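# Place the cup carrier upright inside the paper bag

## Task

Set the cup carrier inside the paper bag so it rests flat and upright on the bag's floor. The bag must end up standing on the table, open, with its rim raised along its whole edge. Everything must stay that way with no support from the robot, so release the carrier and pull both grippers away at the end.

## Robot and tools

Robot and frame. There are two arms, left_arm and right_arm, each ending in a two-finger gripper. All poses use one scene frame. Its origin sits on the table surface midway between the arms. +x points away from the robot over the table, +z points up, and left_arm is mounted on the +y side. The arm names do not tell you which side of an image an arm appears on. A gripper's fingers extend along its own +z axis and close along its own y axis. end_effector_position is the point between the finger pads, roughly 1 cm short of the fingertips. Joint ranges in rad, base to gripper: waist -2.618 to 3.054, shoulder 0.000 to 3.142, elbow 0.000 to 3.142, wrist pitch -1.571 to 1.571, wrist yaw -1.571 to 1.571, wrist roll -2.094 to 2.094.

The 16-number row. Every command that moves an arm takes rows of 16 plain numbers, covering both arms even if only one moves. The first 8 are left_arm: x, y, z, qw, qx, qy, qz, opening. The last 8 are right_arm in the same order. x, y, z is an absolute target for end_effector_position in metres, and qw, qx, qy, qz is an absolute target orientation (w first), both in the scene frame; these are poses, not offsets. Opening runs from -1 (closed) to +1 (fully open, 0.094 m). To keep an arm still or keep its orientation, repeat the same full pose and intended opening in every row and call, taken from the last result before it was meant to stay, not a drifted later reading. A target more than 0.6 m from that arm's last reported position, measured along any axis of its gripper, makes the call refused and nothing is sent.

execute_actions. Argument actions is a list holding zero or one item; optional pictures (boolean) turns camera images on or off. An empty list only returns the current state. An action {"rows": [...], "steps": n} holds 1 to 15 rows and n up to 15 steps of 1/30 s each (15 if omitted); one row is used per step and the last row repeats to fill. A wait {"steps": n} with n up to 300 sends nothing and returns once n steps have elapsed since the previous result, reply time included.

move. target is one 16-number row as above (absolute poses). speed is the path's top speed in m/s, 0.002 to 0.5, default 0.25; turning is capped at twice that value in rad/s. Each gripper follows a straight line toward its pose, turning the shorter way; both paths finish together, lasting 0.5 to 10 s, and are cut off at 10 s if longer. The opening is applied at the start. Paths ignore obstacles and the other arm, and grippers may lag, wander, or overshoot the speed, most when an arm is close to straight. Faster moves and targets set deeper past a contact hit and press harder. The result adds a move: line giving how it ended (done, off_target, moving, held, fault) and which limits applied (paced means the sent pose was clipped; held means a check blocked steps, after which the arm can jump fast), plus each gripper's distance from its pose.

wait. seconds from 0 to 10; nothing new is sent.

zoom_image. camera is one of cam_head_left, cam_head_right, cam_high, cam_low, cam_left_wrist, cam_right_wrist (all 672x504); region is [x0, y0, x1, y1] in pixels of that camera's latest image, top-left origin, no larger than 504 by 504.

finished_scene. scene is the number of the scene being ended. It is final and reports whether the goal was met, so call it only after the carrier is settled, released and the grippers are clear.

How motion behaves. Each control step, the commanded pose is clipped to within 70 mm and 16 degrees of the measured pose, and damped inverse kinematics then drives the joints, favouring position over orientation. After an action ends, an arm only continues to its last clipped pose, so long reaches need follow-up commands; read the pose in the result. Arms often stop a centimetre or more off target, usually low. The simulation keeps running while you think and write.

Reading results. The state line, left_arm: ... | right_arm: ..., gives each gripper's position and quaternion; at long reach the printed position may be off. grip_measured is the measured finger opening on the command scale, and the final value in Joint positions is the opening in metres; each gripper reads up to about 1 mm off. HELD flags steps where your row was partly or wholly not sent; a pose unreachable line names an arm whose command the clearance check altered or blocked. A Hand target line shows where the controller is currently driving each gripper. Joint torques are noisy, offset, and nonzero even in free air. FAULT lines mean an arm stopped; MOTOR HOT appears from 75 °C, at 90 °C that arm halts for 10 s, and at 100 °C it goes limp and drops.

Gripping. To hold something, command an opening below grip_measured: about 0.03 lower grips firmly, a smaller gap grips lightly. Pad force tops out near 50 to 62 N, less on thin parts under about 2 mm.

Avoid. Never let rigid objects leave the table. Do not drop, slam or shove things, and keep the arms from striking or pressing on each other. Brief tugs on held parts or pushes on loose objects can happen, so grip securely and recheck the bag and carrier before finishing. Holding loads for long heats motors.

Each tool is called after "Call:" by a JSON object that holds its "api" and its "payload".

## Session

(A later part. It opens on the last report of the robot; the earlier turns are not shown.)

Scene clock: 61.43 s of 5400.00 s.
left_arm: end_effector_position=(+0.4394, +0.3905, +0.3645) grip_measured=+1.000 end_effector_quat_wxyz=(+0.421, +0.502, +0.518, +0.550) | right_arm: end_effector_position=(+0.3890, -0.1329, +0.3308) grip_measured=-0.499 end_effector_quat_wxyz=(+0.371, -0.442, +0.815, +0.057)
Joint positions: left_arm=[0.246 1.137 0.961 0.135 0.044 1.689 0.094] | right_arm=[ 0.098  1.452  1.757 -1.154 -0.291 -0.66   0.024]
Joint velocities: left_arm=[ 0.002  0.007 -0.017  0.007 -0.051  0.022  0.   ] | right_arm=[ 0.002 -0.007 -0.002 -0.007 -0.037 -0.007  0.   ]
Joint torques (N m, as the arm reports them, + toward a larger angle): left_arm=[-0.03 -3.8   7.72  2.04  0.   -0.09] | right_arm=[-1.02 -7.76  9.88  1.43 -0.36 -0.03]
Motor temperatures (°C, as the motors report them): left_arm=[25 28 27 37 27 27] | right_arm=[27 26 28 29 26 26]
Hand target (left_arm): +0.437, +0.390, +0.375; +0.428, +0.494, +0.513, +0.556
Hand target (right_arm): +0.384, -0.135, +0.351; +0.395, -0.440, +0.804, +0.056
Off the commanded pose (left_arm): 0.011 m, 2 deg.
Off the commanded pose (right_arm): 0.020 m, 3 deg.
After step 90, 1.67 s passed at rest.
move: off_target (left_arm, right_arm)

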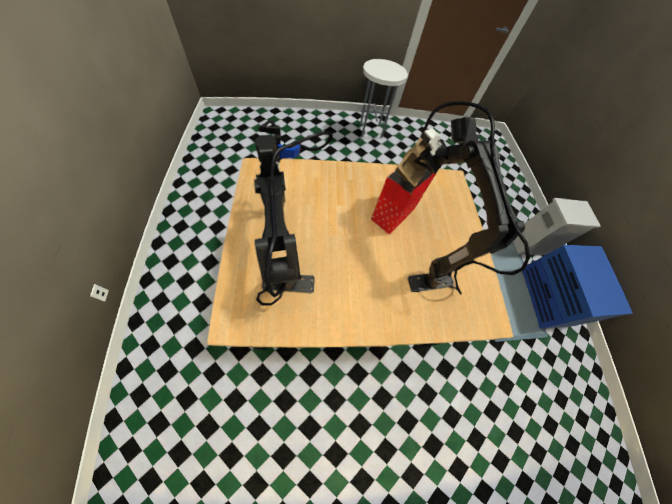

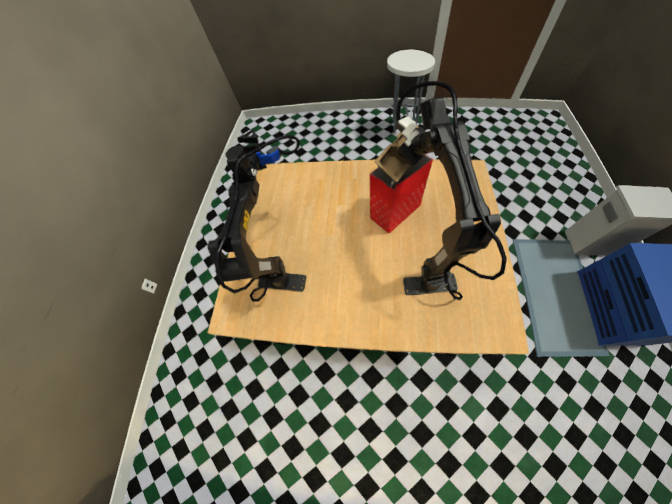

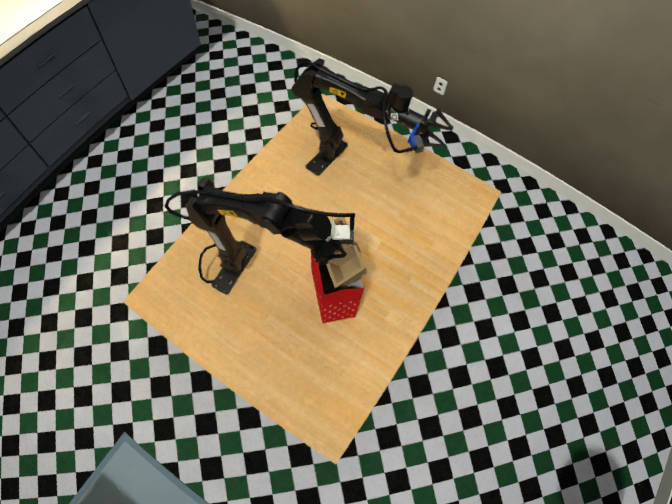

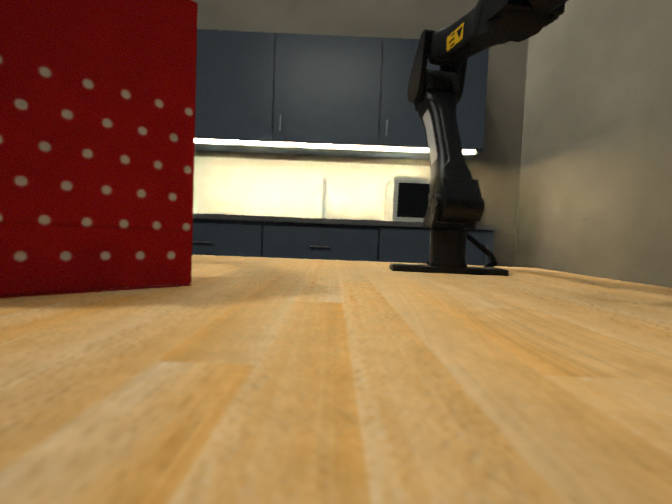

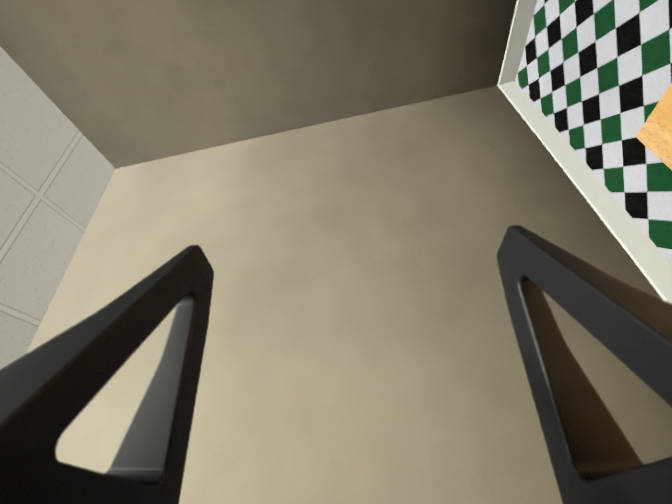

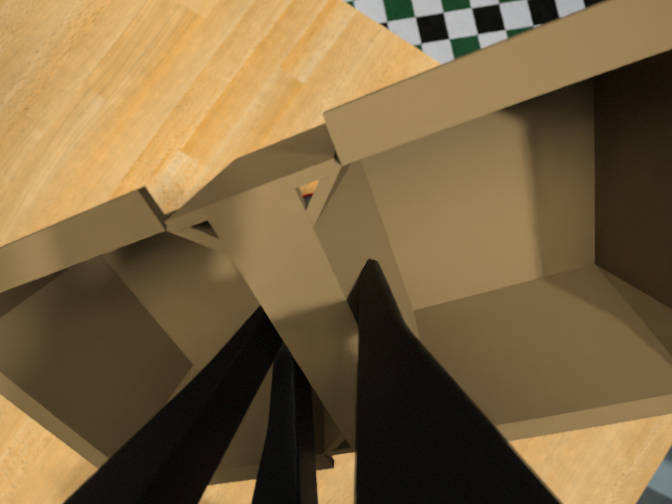

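Call:
{"api": "move", "payload": {"target": [0.437,0.39,0.375,0.428,0.494,0.512,0.556,1,0.374,-0.155,0.325,0.355,-0.346,0.857,0.144,-0.525], "speed": 0.1}}

Call:
{"api": "zoom_image", "payload": {"camera": "cam_high", "region": [290, 200, 410, 310]}}

Call:
{"api": "zoom_image", "payload": {"camera": "cam_head_right", "region": [350, 120, 450, 220]}}

Scene clock: 67.30 s of 5400.00 s.
left_arm: end_effector_position=(+0.4394, +0.3905, +0.3645) grip_measured=+1.000 end_effector_quat_wxyz=(+0.421, +0.502, +0.518, +0.550) | right_arm: end_effector_position=(+0.3816, -0.1537, +0.3207) grip_measured=-0.499 end_effector_quat_wxyz=(+0.350, -0.350, +0.858, +0.138)
Joint positions: left_arm=[0.246 1.137 0.961 0.135 0.044 1.689 0.094] | right_arm=[-0.029  1.438  1.712 -1.193 -0.445 -0.525  0.024]
Joint velocities: left_arm=[-0.022 -0.007 -0.012 -0.022  0.007 -0.037  0.   ] | right_arm=[ 0.002  0.012  0.002  0.022  0.022 -0.007 -0.   ]
Joint torques (N m, as the arm reports them, + toward a larger angle): left_arm=[-0.09 -3.74  7.83  2.03  0.02 -0.08] | right_arm=[-1.08 -7.65  5.78  1.28 -0.4   0.06]
Motor temperatures (°C, as the motors report them): left_arm=[25 28 27 37 27 27] | right_arm=[27 26 28 29 26 26]
Hand target (left_arm): +0.437, +0.390, +0.375; +0.428, +0.494, +0.513, +0.556
Hand target (right_arm): +0.374, -0.155, +0.326; +0.355, -0.345, +0.856, +0.145
Off the commanded pose (left_arm): 0.011 m, 2 deg.
Off the commanded pose (right_arm): 0.009 m, 1 deg.
After step 90, 1.07 s passed at rest.
move: off_target (left_arm)

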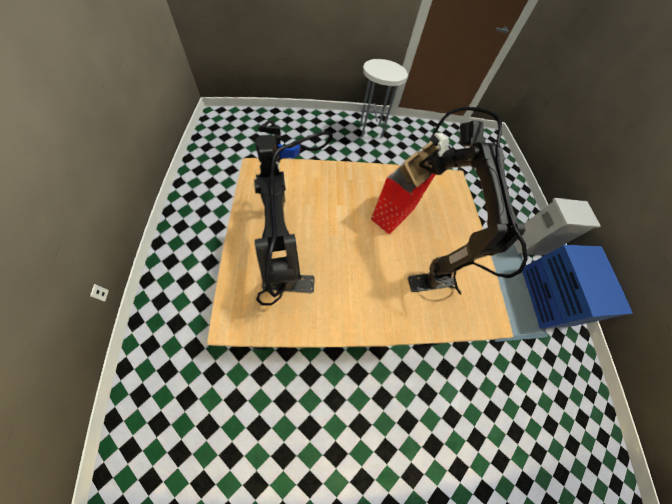

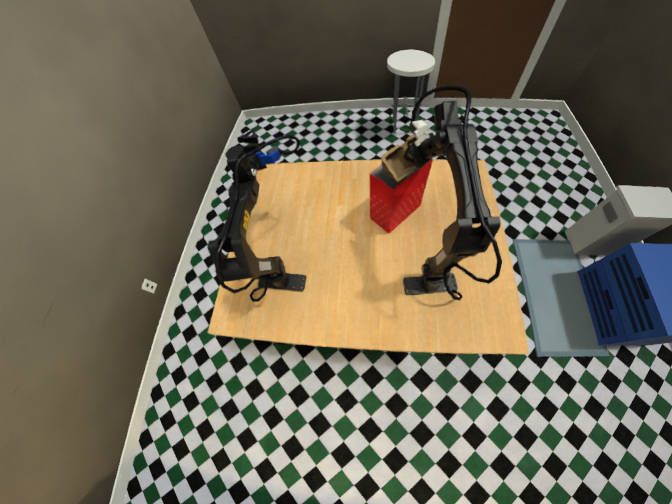

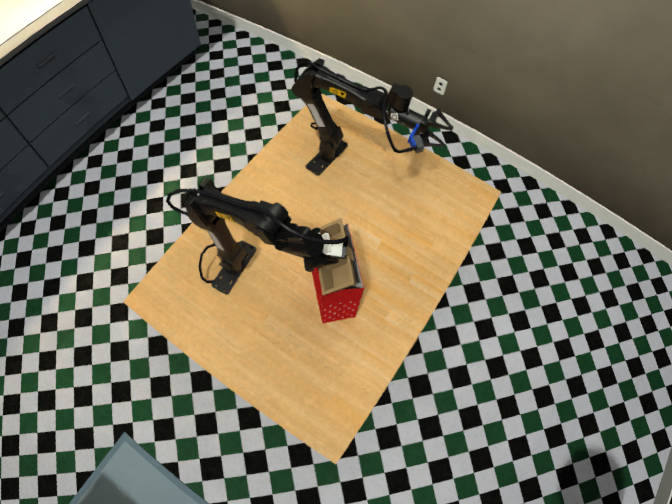

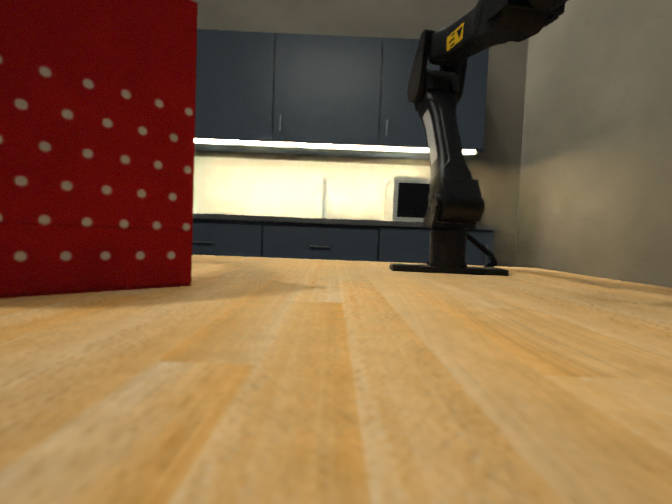

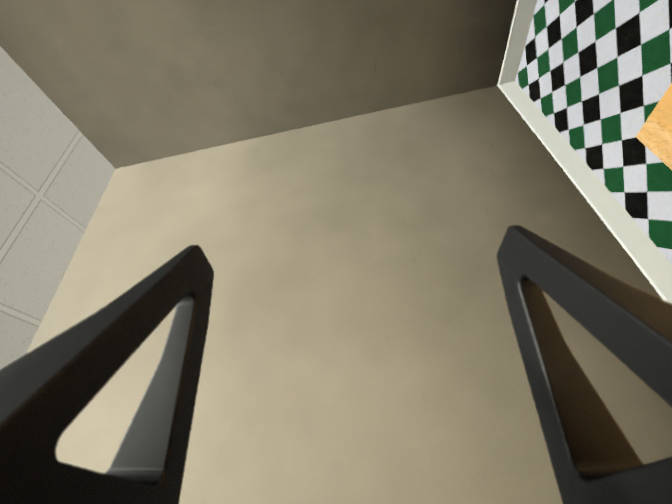

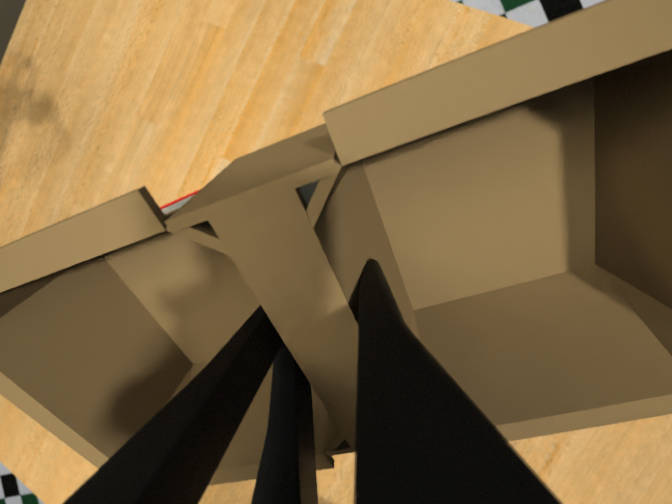

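Region (290, 200, 410, 310) of cam_high's 672x504 image, scaled by 4.200, with more detail than that image has; it fills the top 462 rows of this view, and the rest is white.

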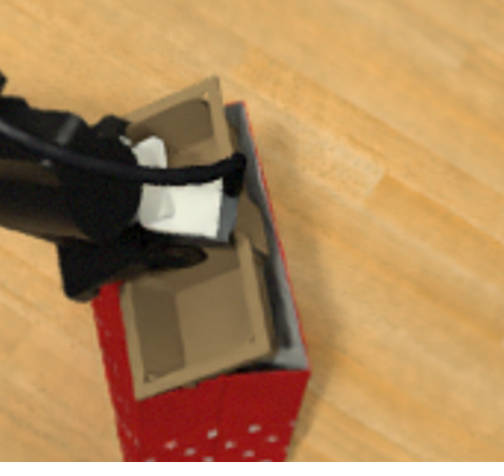

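Region (350, 120, 450, 220) of cam_head_right's 672x504 image, scaled by 5.040, with more detail than that image has.

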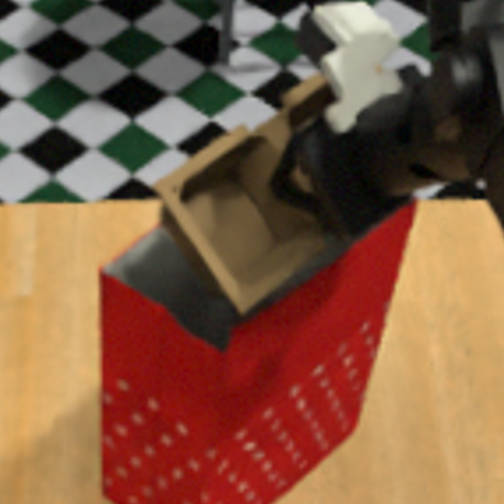

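Call:
{"api": "move", "payload": {"target": [0.437,0.39,0.375,0.428,0.494,0.512,0.556,1,0.376,-0.132,0.298,0.353,-0.361,0.851,0.15,-0.525], "speed": 0.05}}

Call:
{"api": "zoom_image", "payload": {"camera": "cam_high", "region": [290, 200, 410, 310]}}

Call:
{"api": "zoom_image", "payload": {"camera": "cam_head_right", "region": [350, 120, 450, 220]}}

Scene clock: 72.57 s of 5400.00 s.
left_arm: end_effector_position=(+0.4394, +0.3905, +0.3645) grip_measured=+1.000 end_effector_quat_wxyz=(+0.421, +0.502, +0.518, +0.550) | right_arm: end_effector_position=(+0.3779, -0.1356, +0.2882) grip_measured=-0.499 end_effector_quat_wxyz=(+0.332, -0.356, +0.860, +0.152)
Joint positions: left_arm=[0.246 1.137 0.961 0.135 0.044 1.689 0.094] | right_arm=[ 0.029  1.411  1.563 -1.092 -0.435 -0.488  0.024]
Joint velocities: left_arm=[-0.002 -0.007 -0.012  0.037  0.007 -0.037  0.   ] | right_arm=[-0.007 -0.002 -0.017  0.007  0.081 -0.007 -0.   ]
Joint torques (N m, as the arm reports them, + toward a larger angle): left_arm=[-0.04 -3.71  7.64  2.03  0.07 -0.07] | right_arm=[ 1.07 -7.91  6.42  1.58 -0.24  0.  ]
Motor temperatures (°C, as the motors report them): left_arm=[25 28 27 37 27 27] | right_arm=[27 26 28 29 26 26]
Hand target (left_arm): +0.437, +0.390, +0.375; +0.428, +0.494, +0.512, +0.556
Hand target (right_arm): +0.375, -0.132, +0.298; +0.351, -0.361, +0.851, +0.150
Off the commanded pose (left_arm): 0.011 m, 2 deg.
Off the commanded pose (right_arm): 0.011 m, 3 deg.
After step 90, 1.20 s passed at rest.
move: off_target (left_arm, right_arm)

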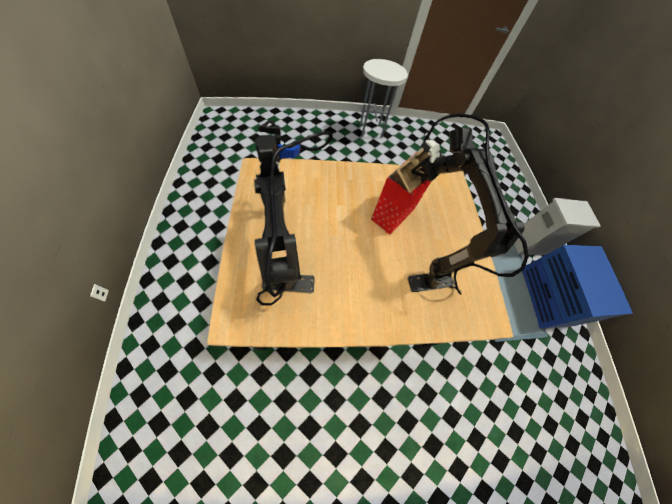

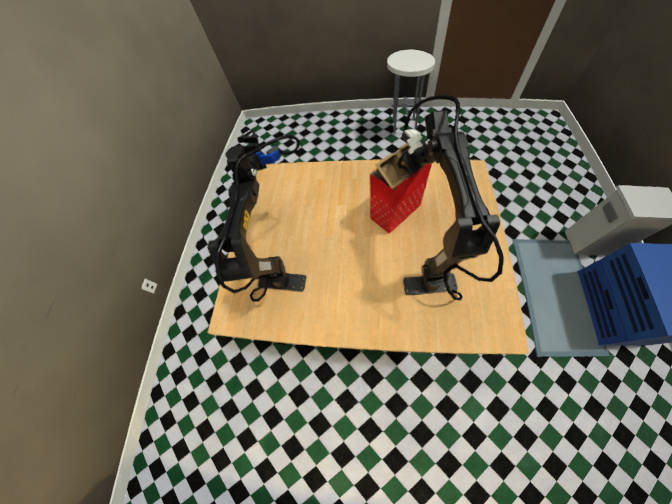

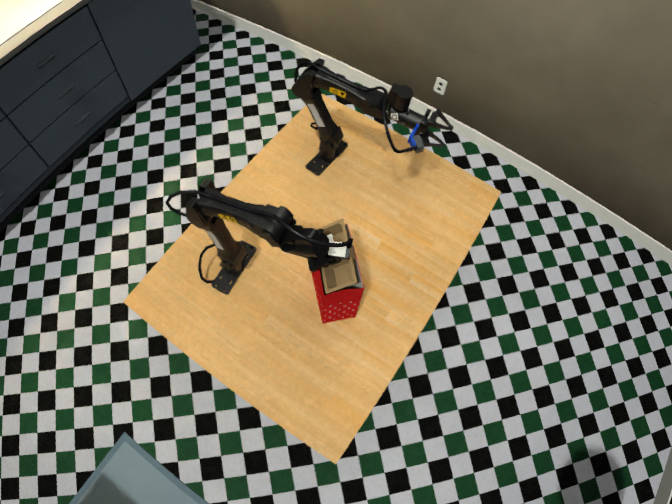

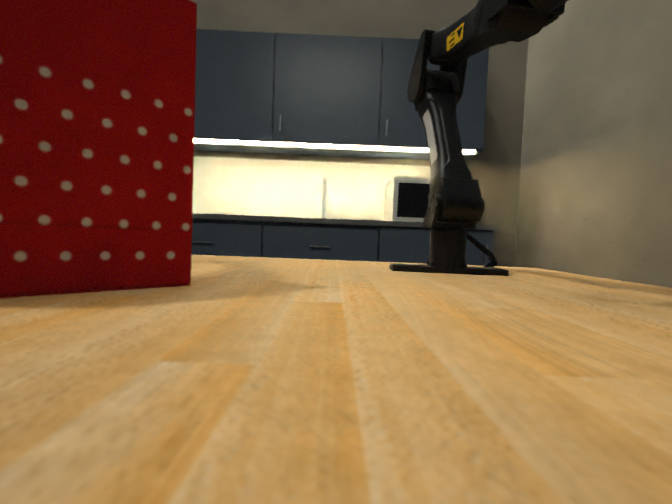

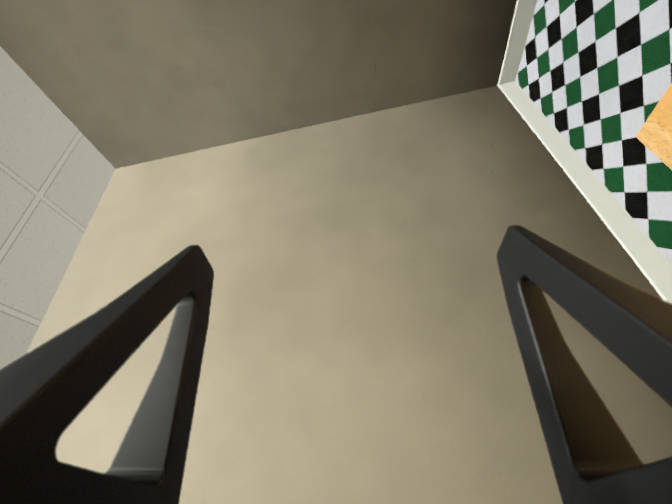

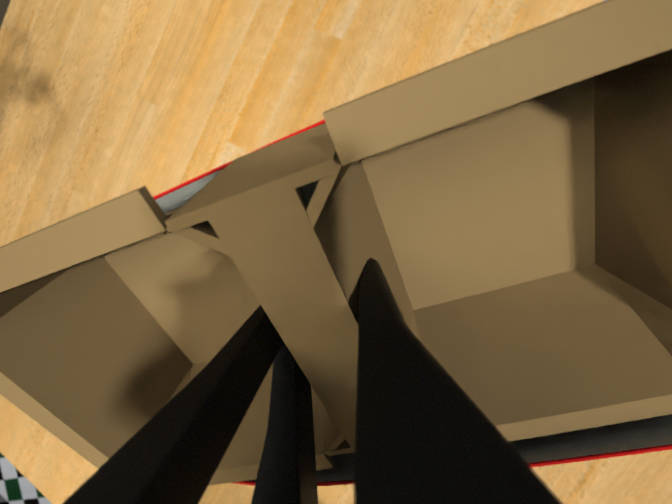

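Region (290, 200, 410, 310) of cam_high's 672x504 image, scaled by 4.200, with more detail than that image has; it fills the top 462 rows of this view, and the rest is white.

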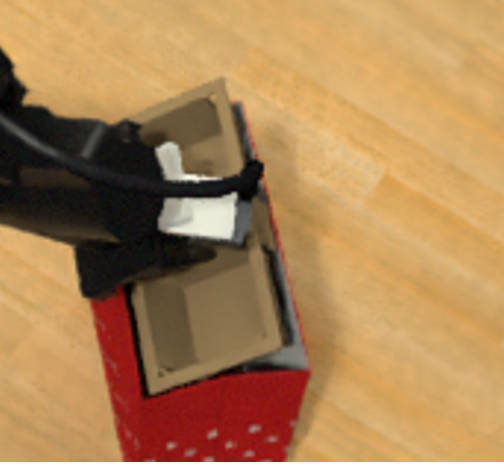

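Region (350, 120, 450, 220) of cam_head_right's 672x504 image, scaled by 5.040, with more detail than that image has.

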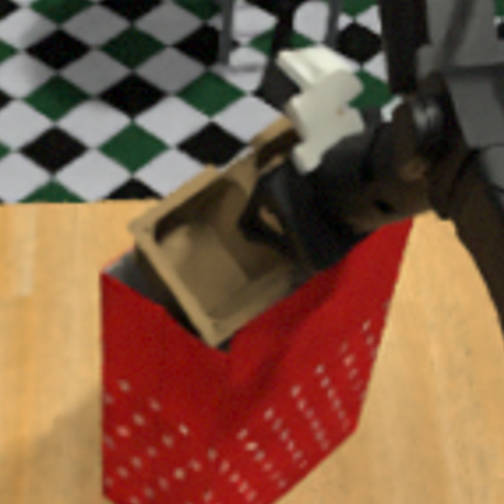

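Call:
{"api": "execute_actions", "payload": {"actions": []}}

Call:
{"api": "move", "payload": {"target": [0.437,0.39,0.375,0.428,0.494,0.512,0.556,1,0.381,-0.132,0.272,0.353,-0.361,0.851,0.15,-0.525], "speed": 0.04}}

Scene clock: 82.00 s of 5400.00 s.
left_arm: end_effector_position=(+0.4394, +0.3905, +0.3645) grip_measured=+1.000 end_effector_quat_wxyz=(+0.421, +0.502, +0.518, +0.550) | right_arm: end_effector_position=(+0.3781, -0.1356, +0.2883) grip_measured=-0.499 end_effector_quat_wxyz=(+0.333, -0.356, +0.860, +0.152)
Joint positions: left_arm=[0.246 1.137 0.961 0.135 0.044 1.689 0.094] | right_arm=[ 0.029  1.411  1.562 -1.091 -0.435 -0.487  0.024]
Joint velocities: left_arm=[ 0.007 -0.017 -0.017 -0.007 -0.066 -0.007  0.   ] | right_arm=[ 0.002 -0.012 -0.017 -0.037 -0.022 -0.037  0.   ]
Joint torques (N m, as the arm reports them, + toward a larger angle): left_arm=[-0.07 -3.75  7.75  2.03  0.   -0.06] | right_arm=[ 1.04 -7.92  6.35  1.59 -0.21  0.04]
Motor temperatures (°C, as the motors report them): left_arm=[25 28 27 38 27 27] | right_arm=[27 26 28 30 26 26]
Hand target (left_arm): +0.437, +0.390, +0.375; +0.428, +0.494, +0.512, +0.556
Hand target (right_arm): +0.375, -0.132, +0.298; +0.351, -0.361, +0.851, +0.150
Off the commanded pose (left_arm): 0.011 m, 2 deg.
Off the commanded pose (right_arm): 0.011 m, 3 deg.
Steps of this call (steps 1 to 90: nothing new was sent; then 6.43 s passed at rest). Readings (end_effector_position):
1: left_arm (+0.4394, +0.3905, +0.3645) | right_arm (+0.3780, -0.1356, +0.2883)
2: left_arm (+0.4394, +0.3905, +0.3645) | right_arm (+0.3780, -0.1356, +0.2883)
4: left_arm (+0.4394, +0.3905, +0.3645) | right_arm (+0.3781, -0.1356, +0.2882)
8: left_arm (+0.4394, +0.3905, +0.3645) | right_arm (+0.3781, -0.1356, +0.2882)
90: the state above

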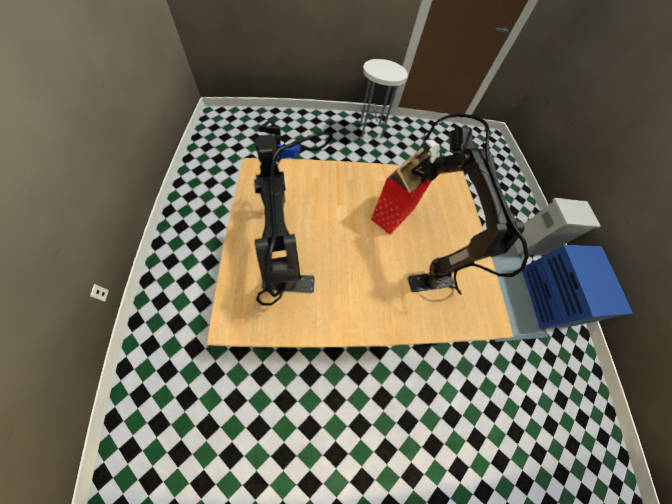

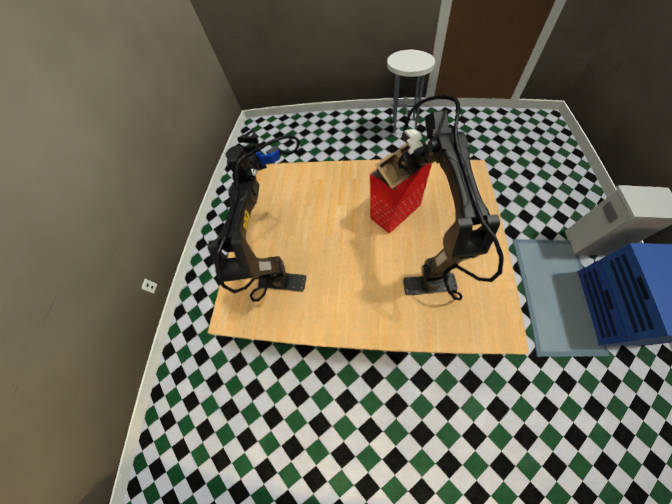

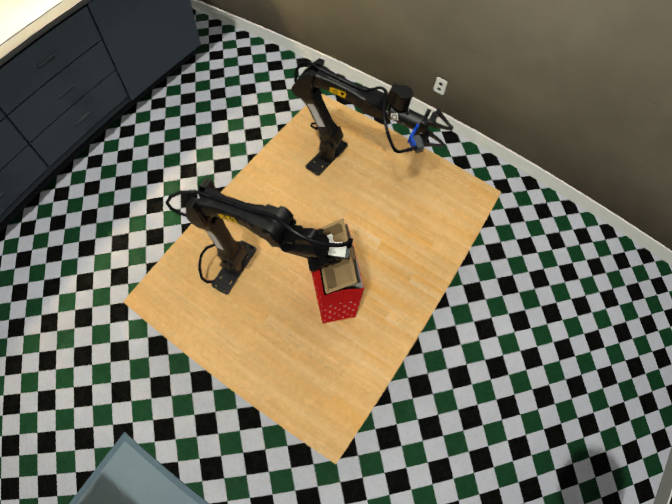

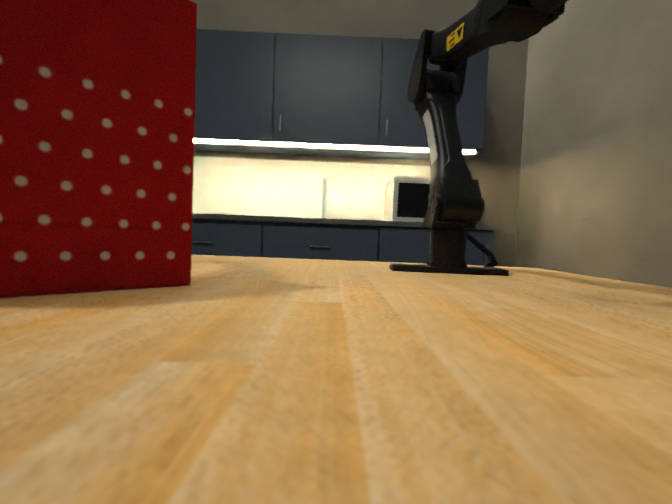

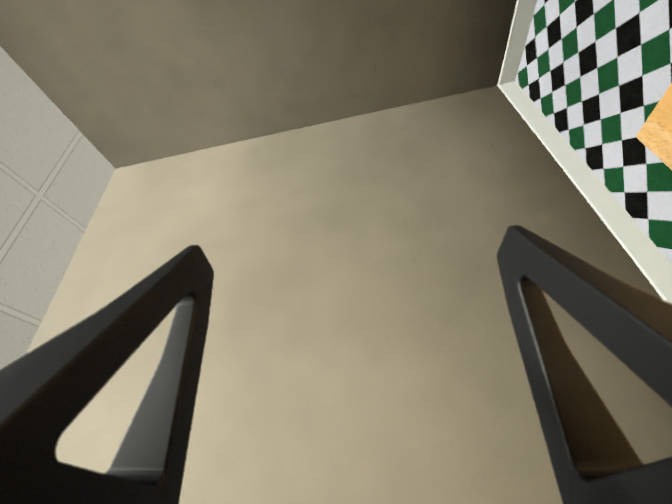

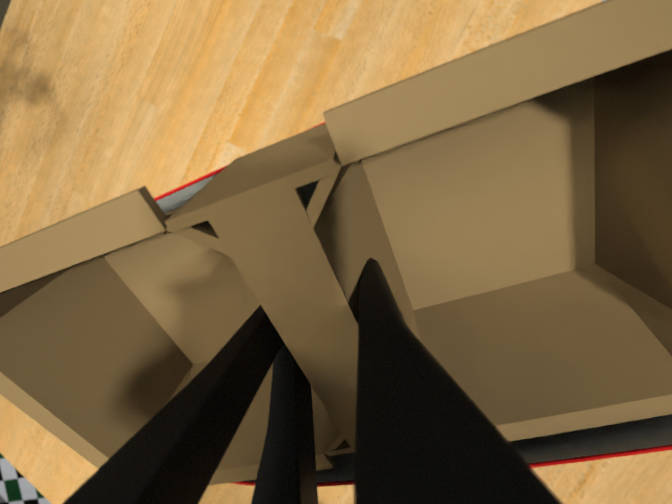

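Scene clock: 83.07 s of 5400.00 s.
left_arm: end_effector_position=(+0.4394, +0.3905, +0.3645) grip_measured=+1.000 end_effector_quat_wxyz=(+0.421, +0.502, +0.518, +0.550) | right_arm: end_effector_position=(+0.3822, -0.1350, +0.2622) grip_measured=-0.499 end_effector_quat_wxyz=(+0.333, -0.356, +0.860, +0.152)
Joint positions: left_arm=[0.246 1.137 0.961 0.135 0.044 1.689 0.094] | right_arm=[ 0.029  1.393  1.438 -0.985 -0.435 -0.487  0.024]
Joint velocities: left_arm=[-0.012 -0.012  0.012  0.007  0.007  0.007  0.   ] | right_arm=[-0.007 -0.007  0.002 -0.051 -0.037  0.066 -0.001]
Joint torques (N m, as the arm reports them, + toward a larger angle): left_arm=[-0.11 -3.76  7.75  2.03  0.02 -0.07] | right_arm=[ 0.69 -7.89  6.69  1.59 -0.24  0.01]
Motor temperatures (°C, as the motors report them): left_arm=[25 28 27 38 27 27] | right_arm=[27 26 28 30 26 26]
Hand target (left_arm): +0.437, +0.390, +0.375; +0.428, +0.494, +0.512, +0.556
Hand target (right_arm): +0.380, -0.132, +0.272; +0.352, -0.361, +0.850, +0.150
Off the commanded pose (left_arm): 0.011 m, 2 deg.
Off the commanded pose (right_arm): 0.010 m, 3 deg.
move: off_target (left_arm, right_arm)

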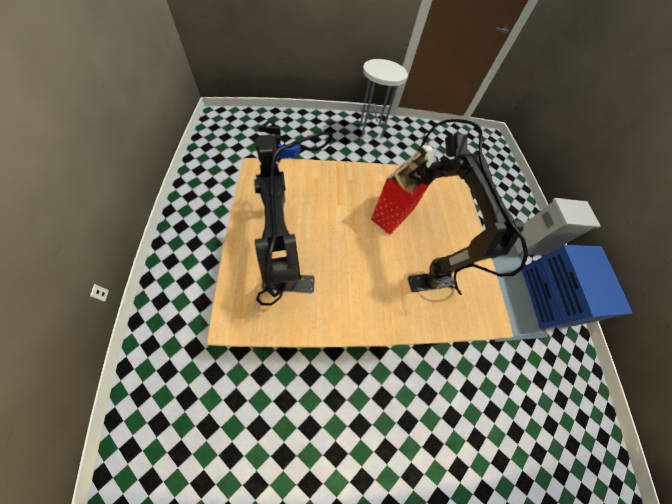

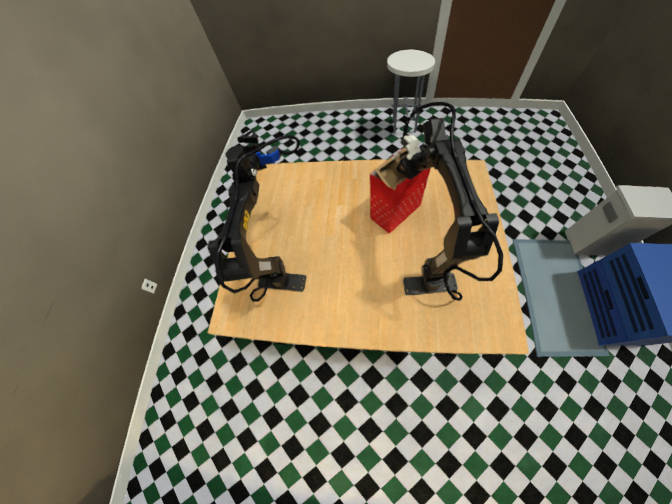

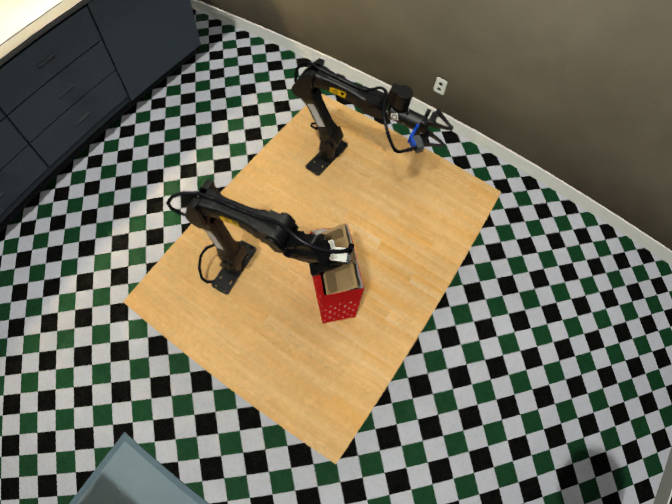

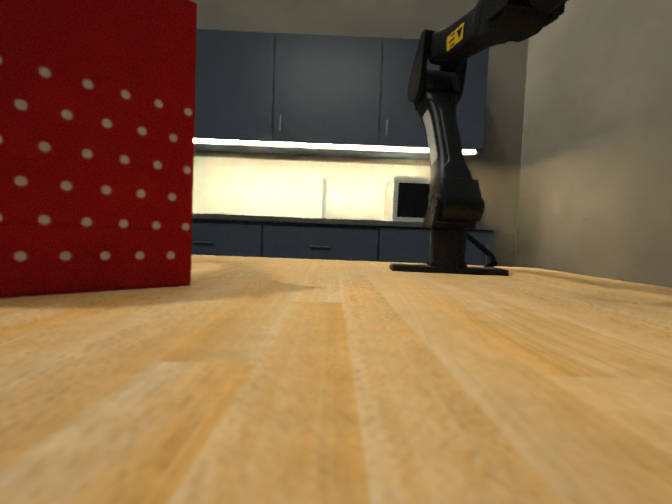

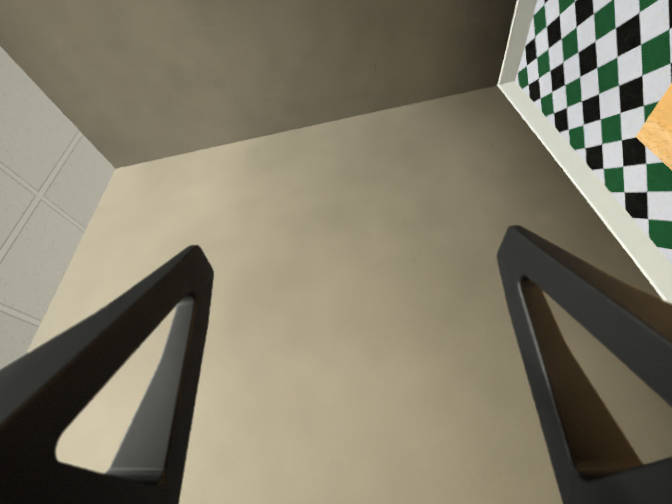

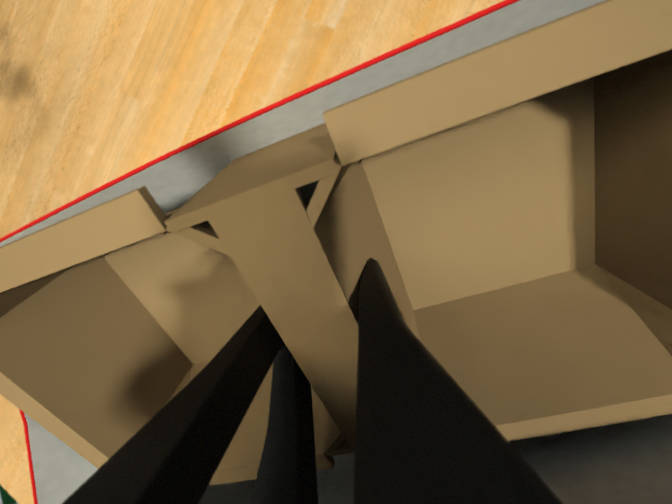

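Call:
{"api": "move", "payload": {"target": [0.437,0.39,0.375,0.428,0.494,0.512,0.556,1,0.381,-0.135,0.245,0.30,-0.37,0.871,0.127,-0.525], "speed": 0.04}}

Call:
{"api": "zoom_image", "payload": {"camera": "cam_head_right", "region": [350,120,450,220]}}

Call:
{"api": "zoom_image", "payload": {"camera": "cam_high", "region": [280,200,400,320]}}

Scene clock: 89.17 s of 5400.00 s.
left_arm: end_effector_position=(+0.4394, +0.3905, +0.3645) grip_measured=+1.000 end_effector_quat_wxyz=(+0.421, +0.502, +0.518, +0.550) | right_arm: end_effector_position=(+0.3819, -0.1384, +0.2481) grip_measured=-0.499 end_effector_quat_wxyz=(+0.308, -0.362, +0.871, +0.126)
Joint positions: left_arm=[0.246 1.137 0.961 0.135 0.044 1.689 0.094] | right_arm=[ 0.052  1.413  1.438 -1.01  -0.365 -0.499  0.024]
Joint velocities: left_arm=[ 0.002 -0.017 -0.002 -0.022 -0.081 -0.007  0.   ] | right_arm=[-0.007  0.002 -0.002 -0.081 -0.022  0.066  0.001]
Joint torques (N m, as the arm reports them, + toward a larger angle): left_arm=[-0.06 -3.73  7.71  2.04  0.   -0.09] | right_arm=[ 1.12 -4.46  8.26  1.14 -0.16 -0.07]
Motor temperatures (°C, as the motors report them): left_arm=[25 28 27 38 27 27] | right_arm=[27 26 28 30 26 26]
Hand target (left_arm): +0.437, +0.390, +0.375; +0.428, +0.494, +0.512, +0.556
Hand target (right_arm): +0.381, -0.135, +0.245; +0.300, -0.369, +0.870, +0.127
Off the commanded pose (left_arm): 0.011 m, 2 deg.
Off the commanded pose (right_arm): 0.005 m, 1 deg.
After step 90, 1.73 s passed at rest.
move: off_target (left_arm)

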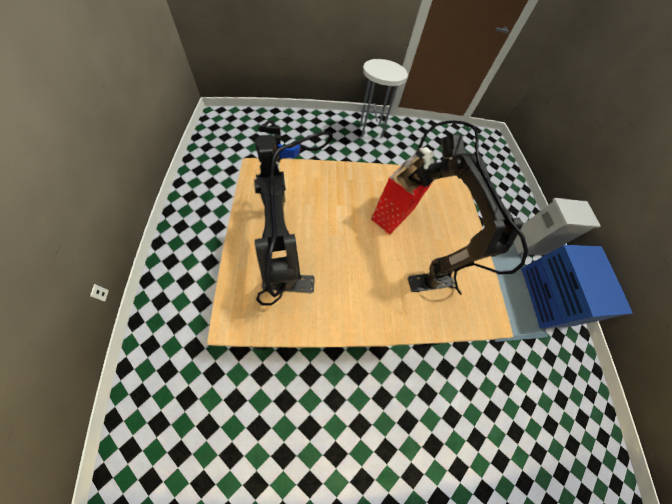

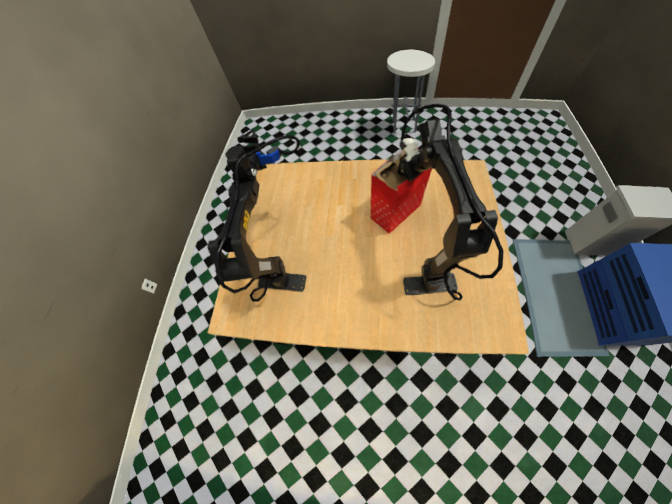

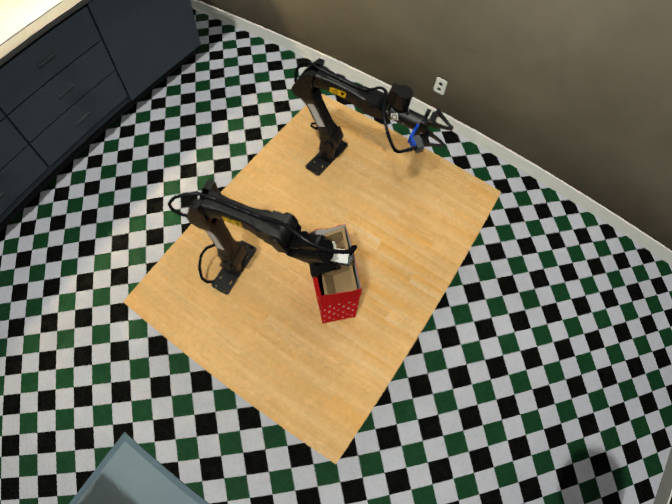

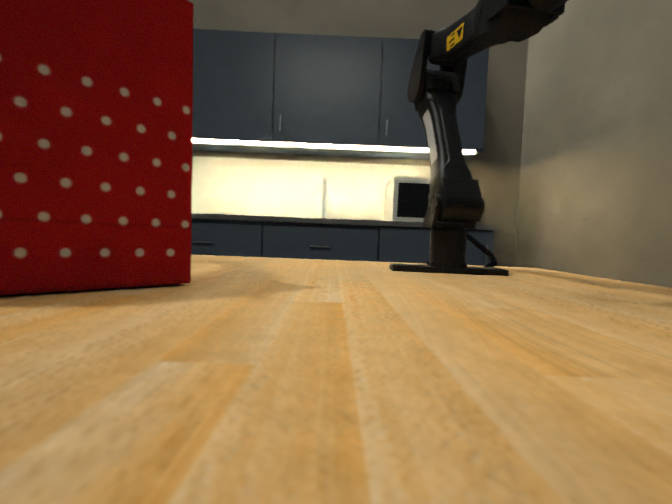

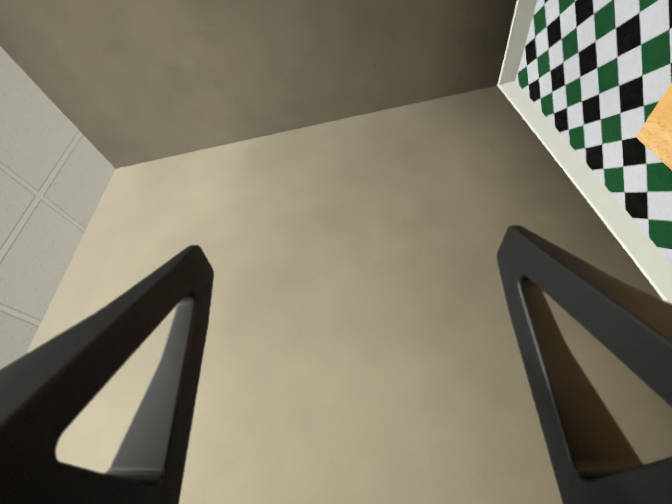

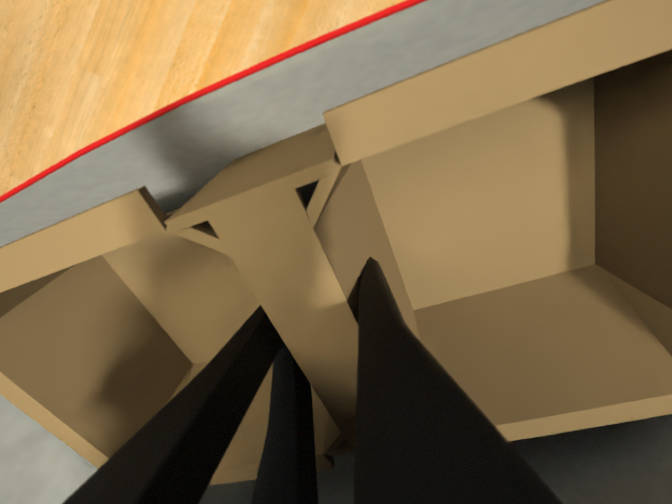

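Region (350, 120, 450, 220) of cam_head_right's 672x504 image, scaled by 5.040, with more detail than that image has.

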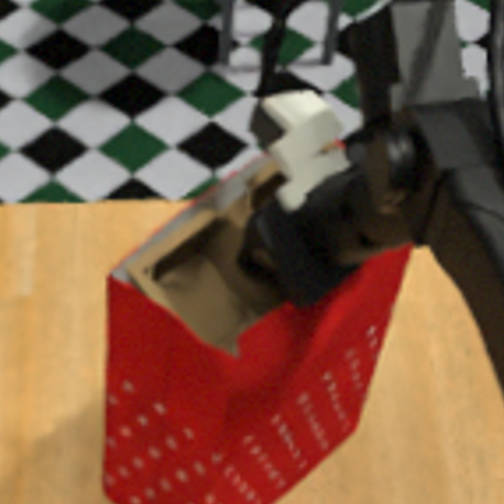

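Region (280, 200, 400, 320) of cam_high's 672x504 image, scaled by 4.200, with more detail than that image has.

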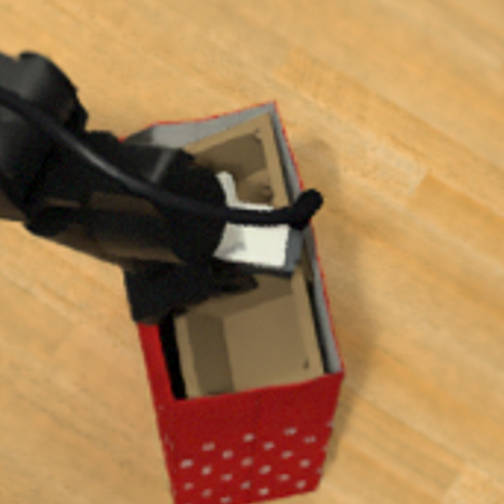

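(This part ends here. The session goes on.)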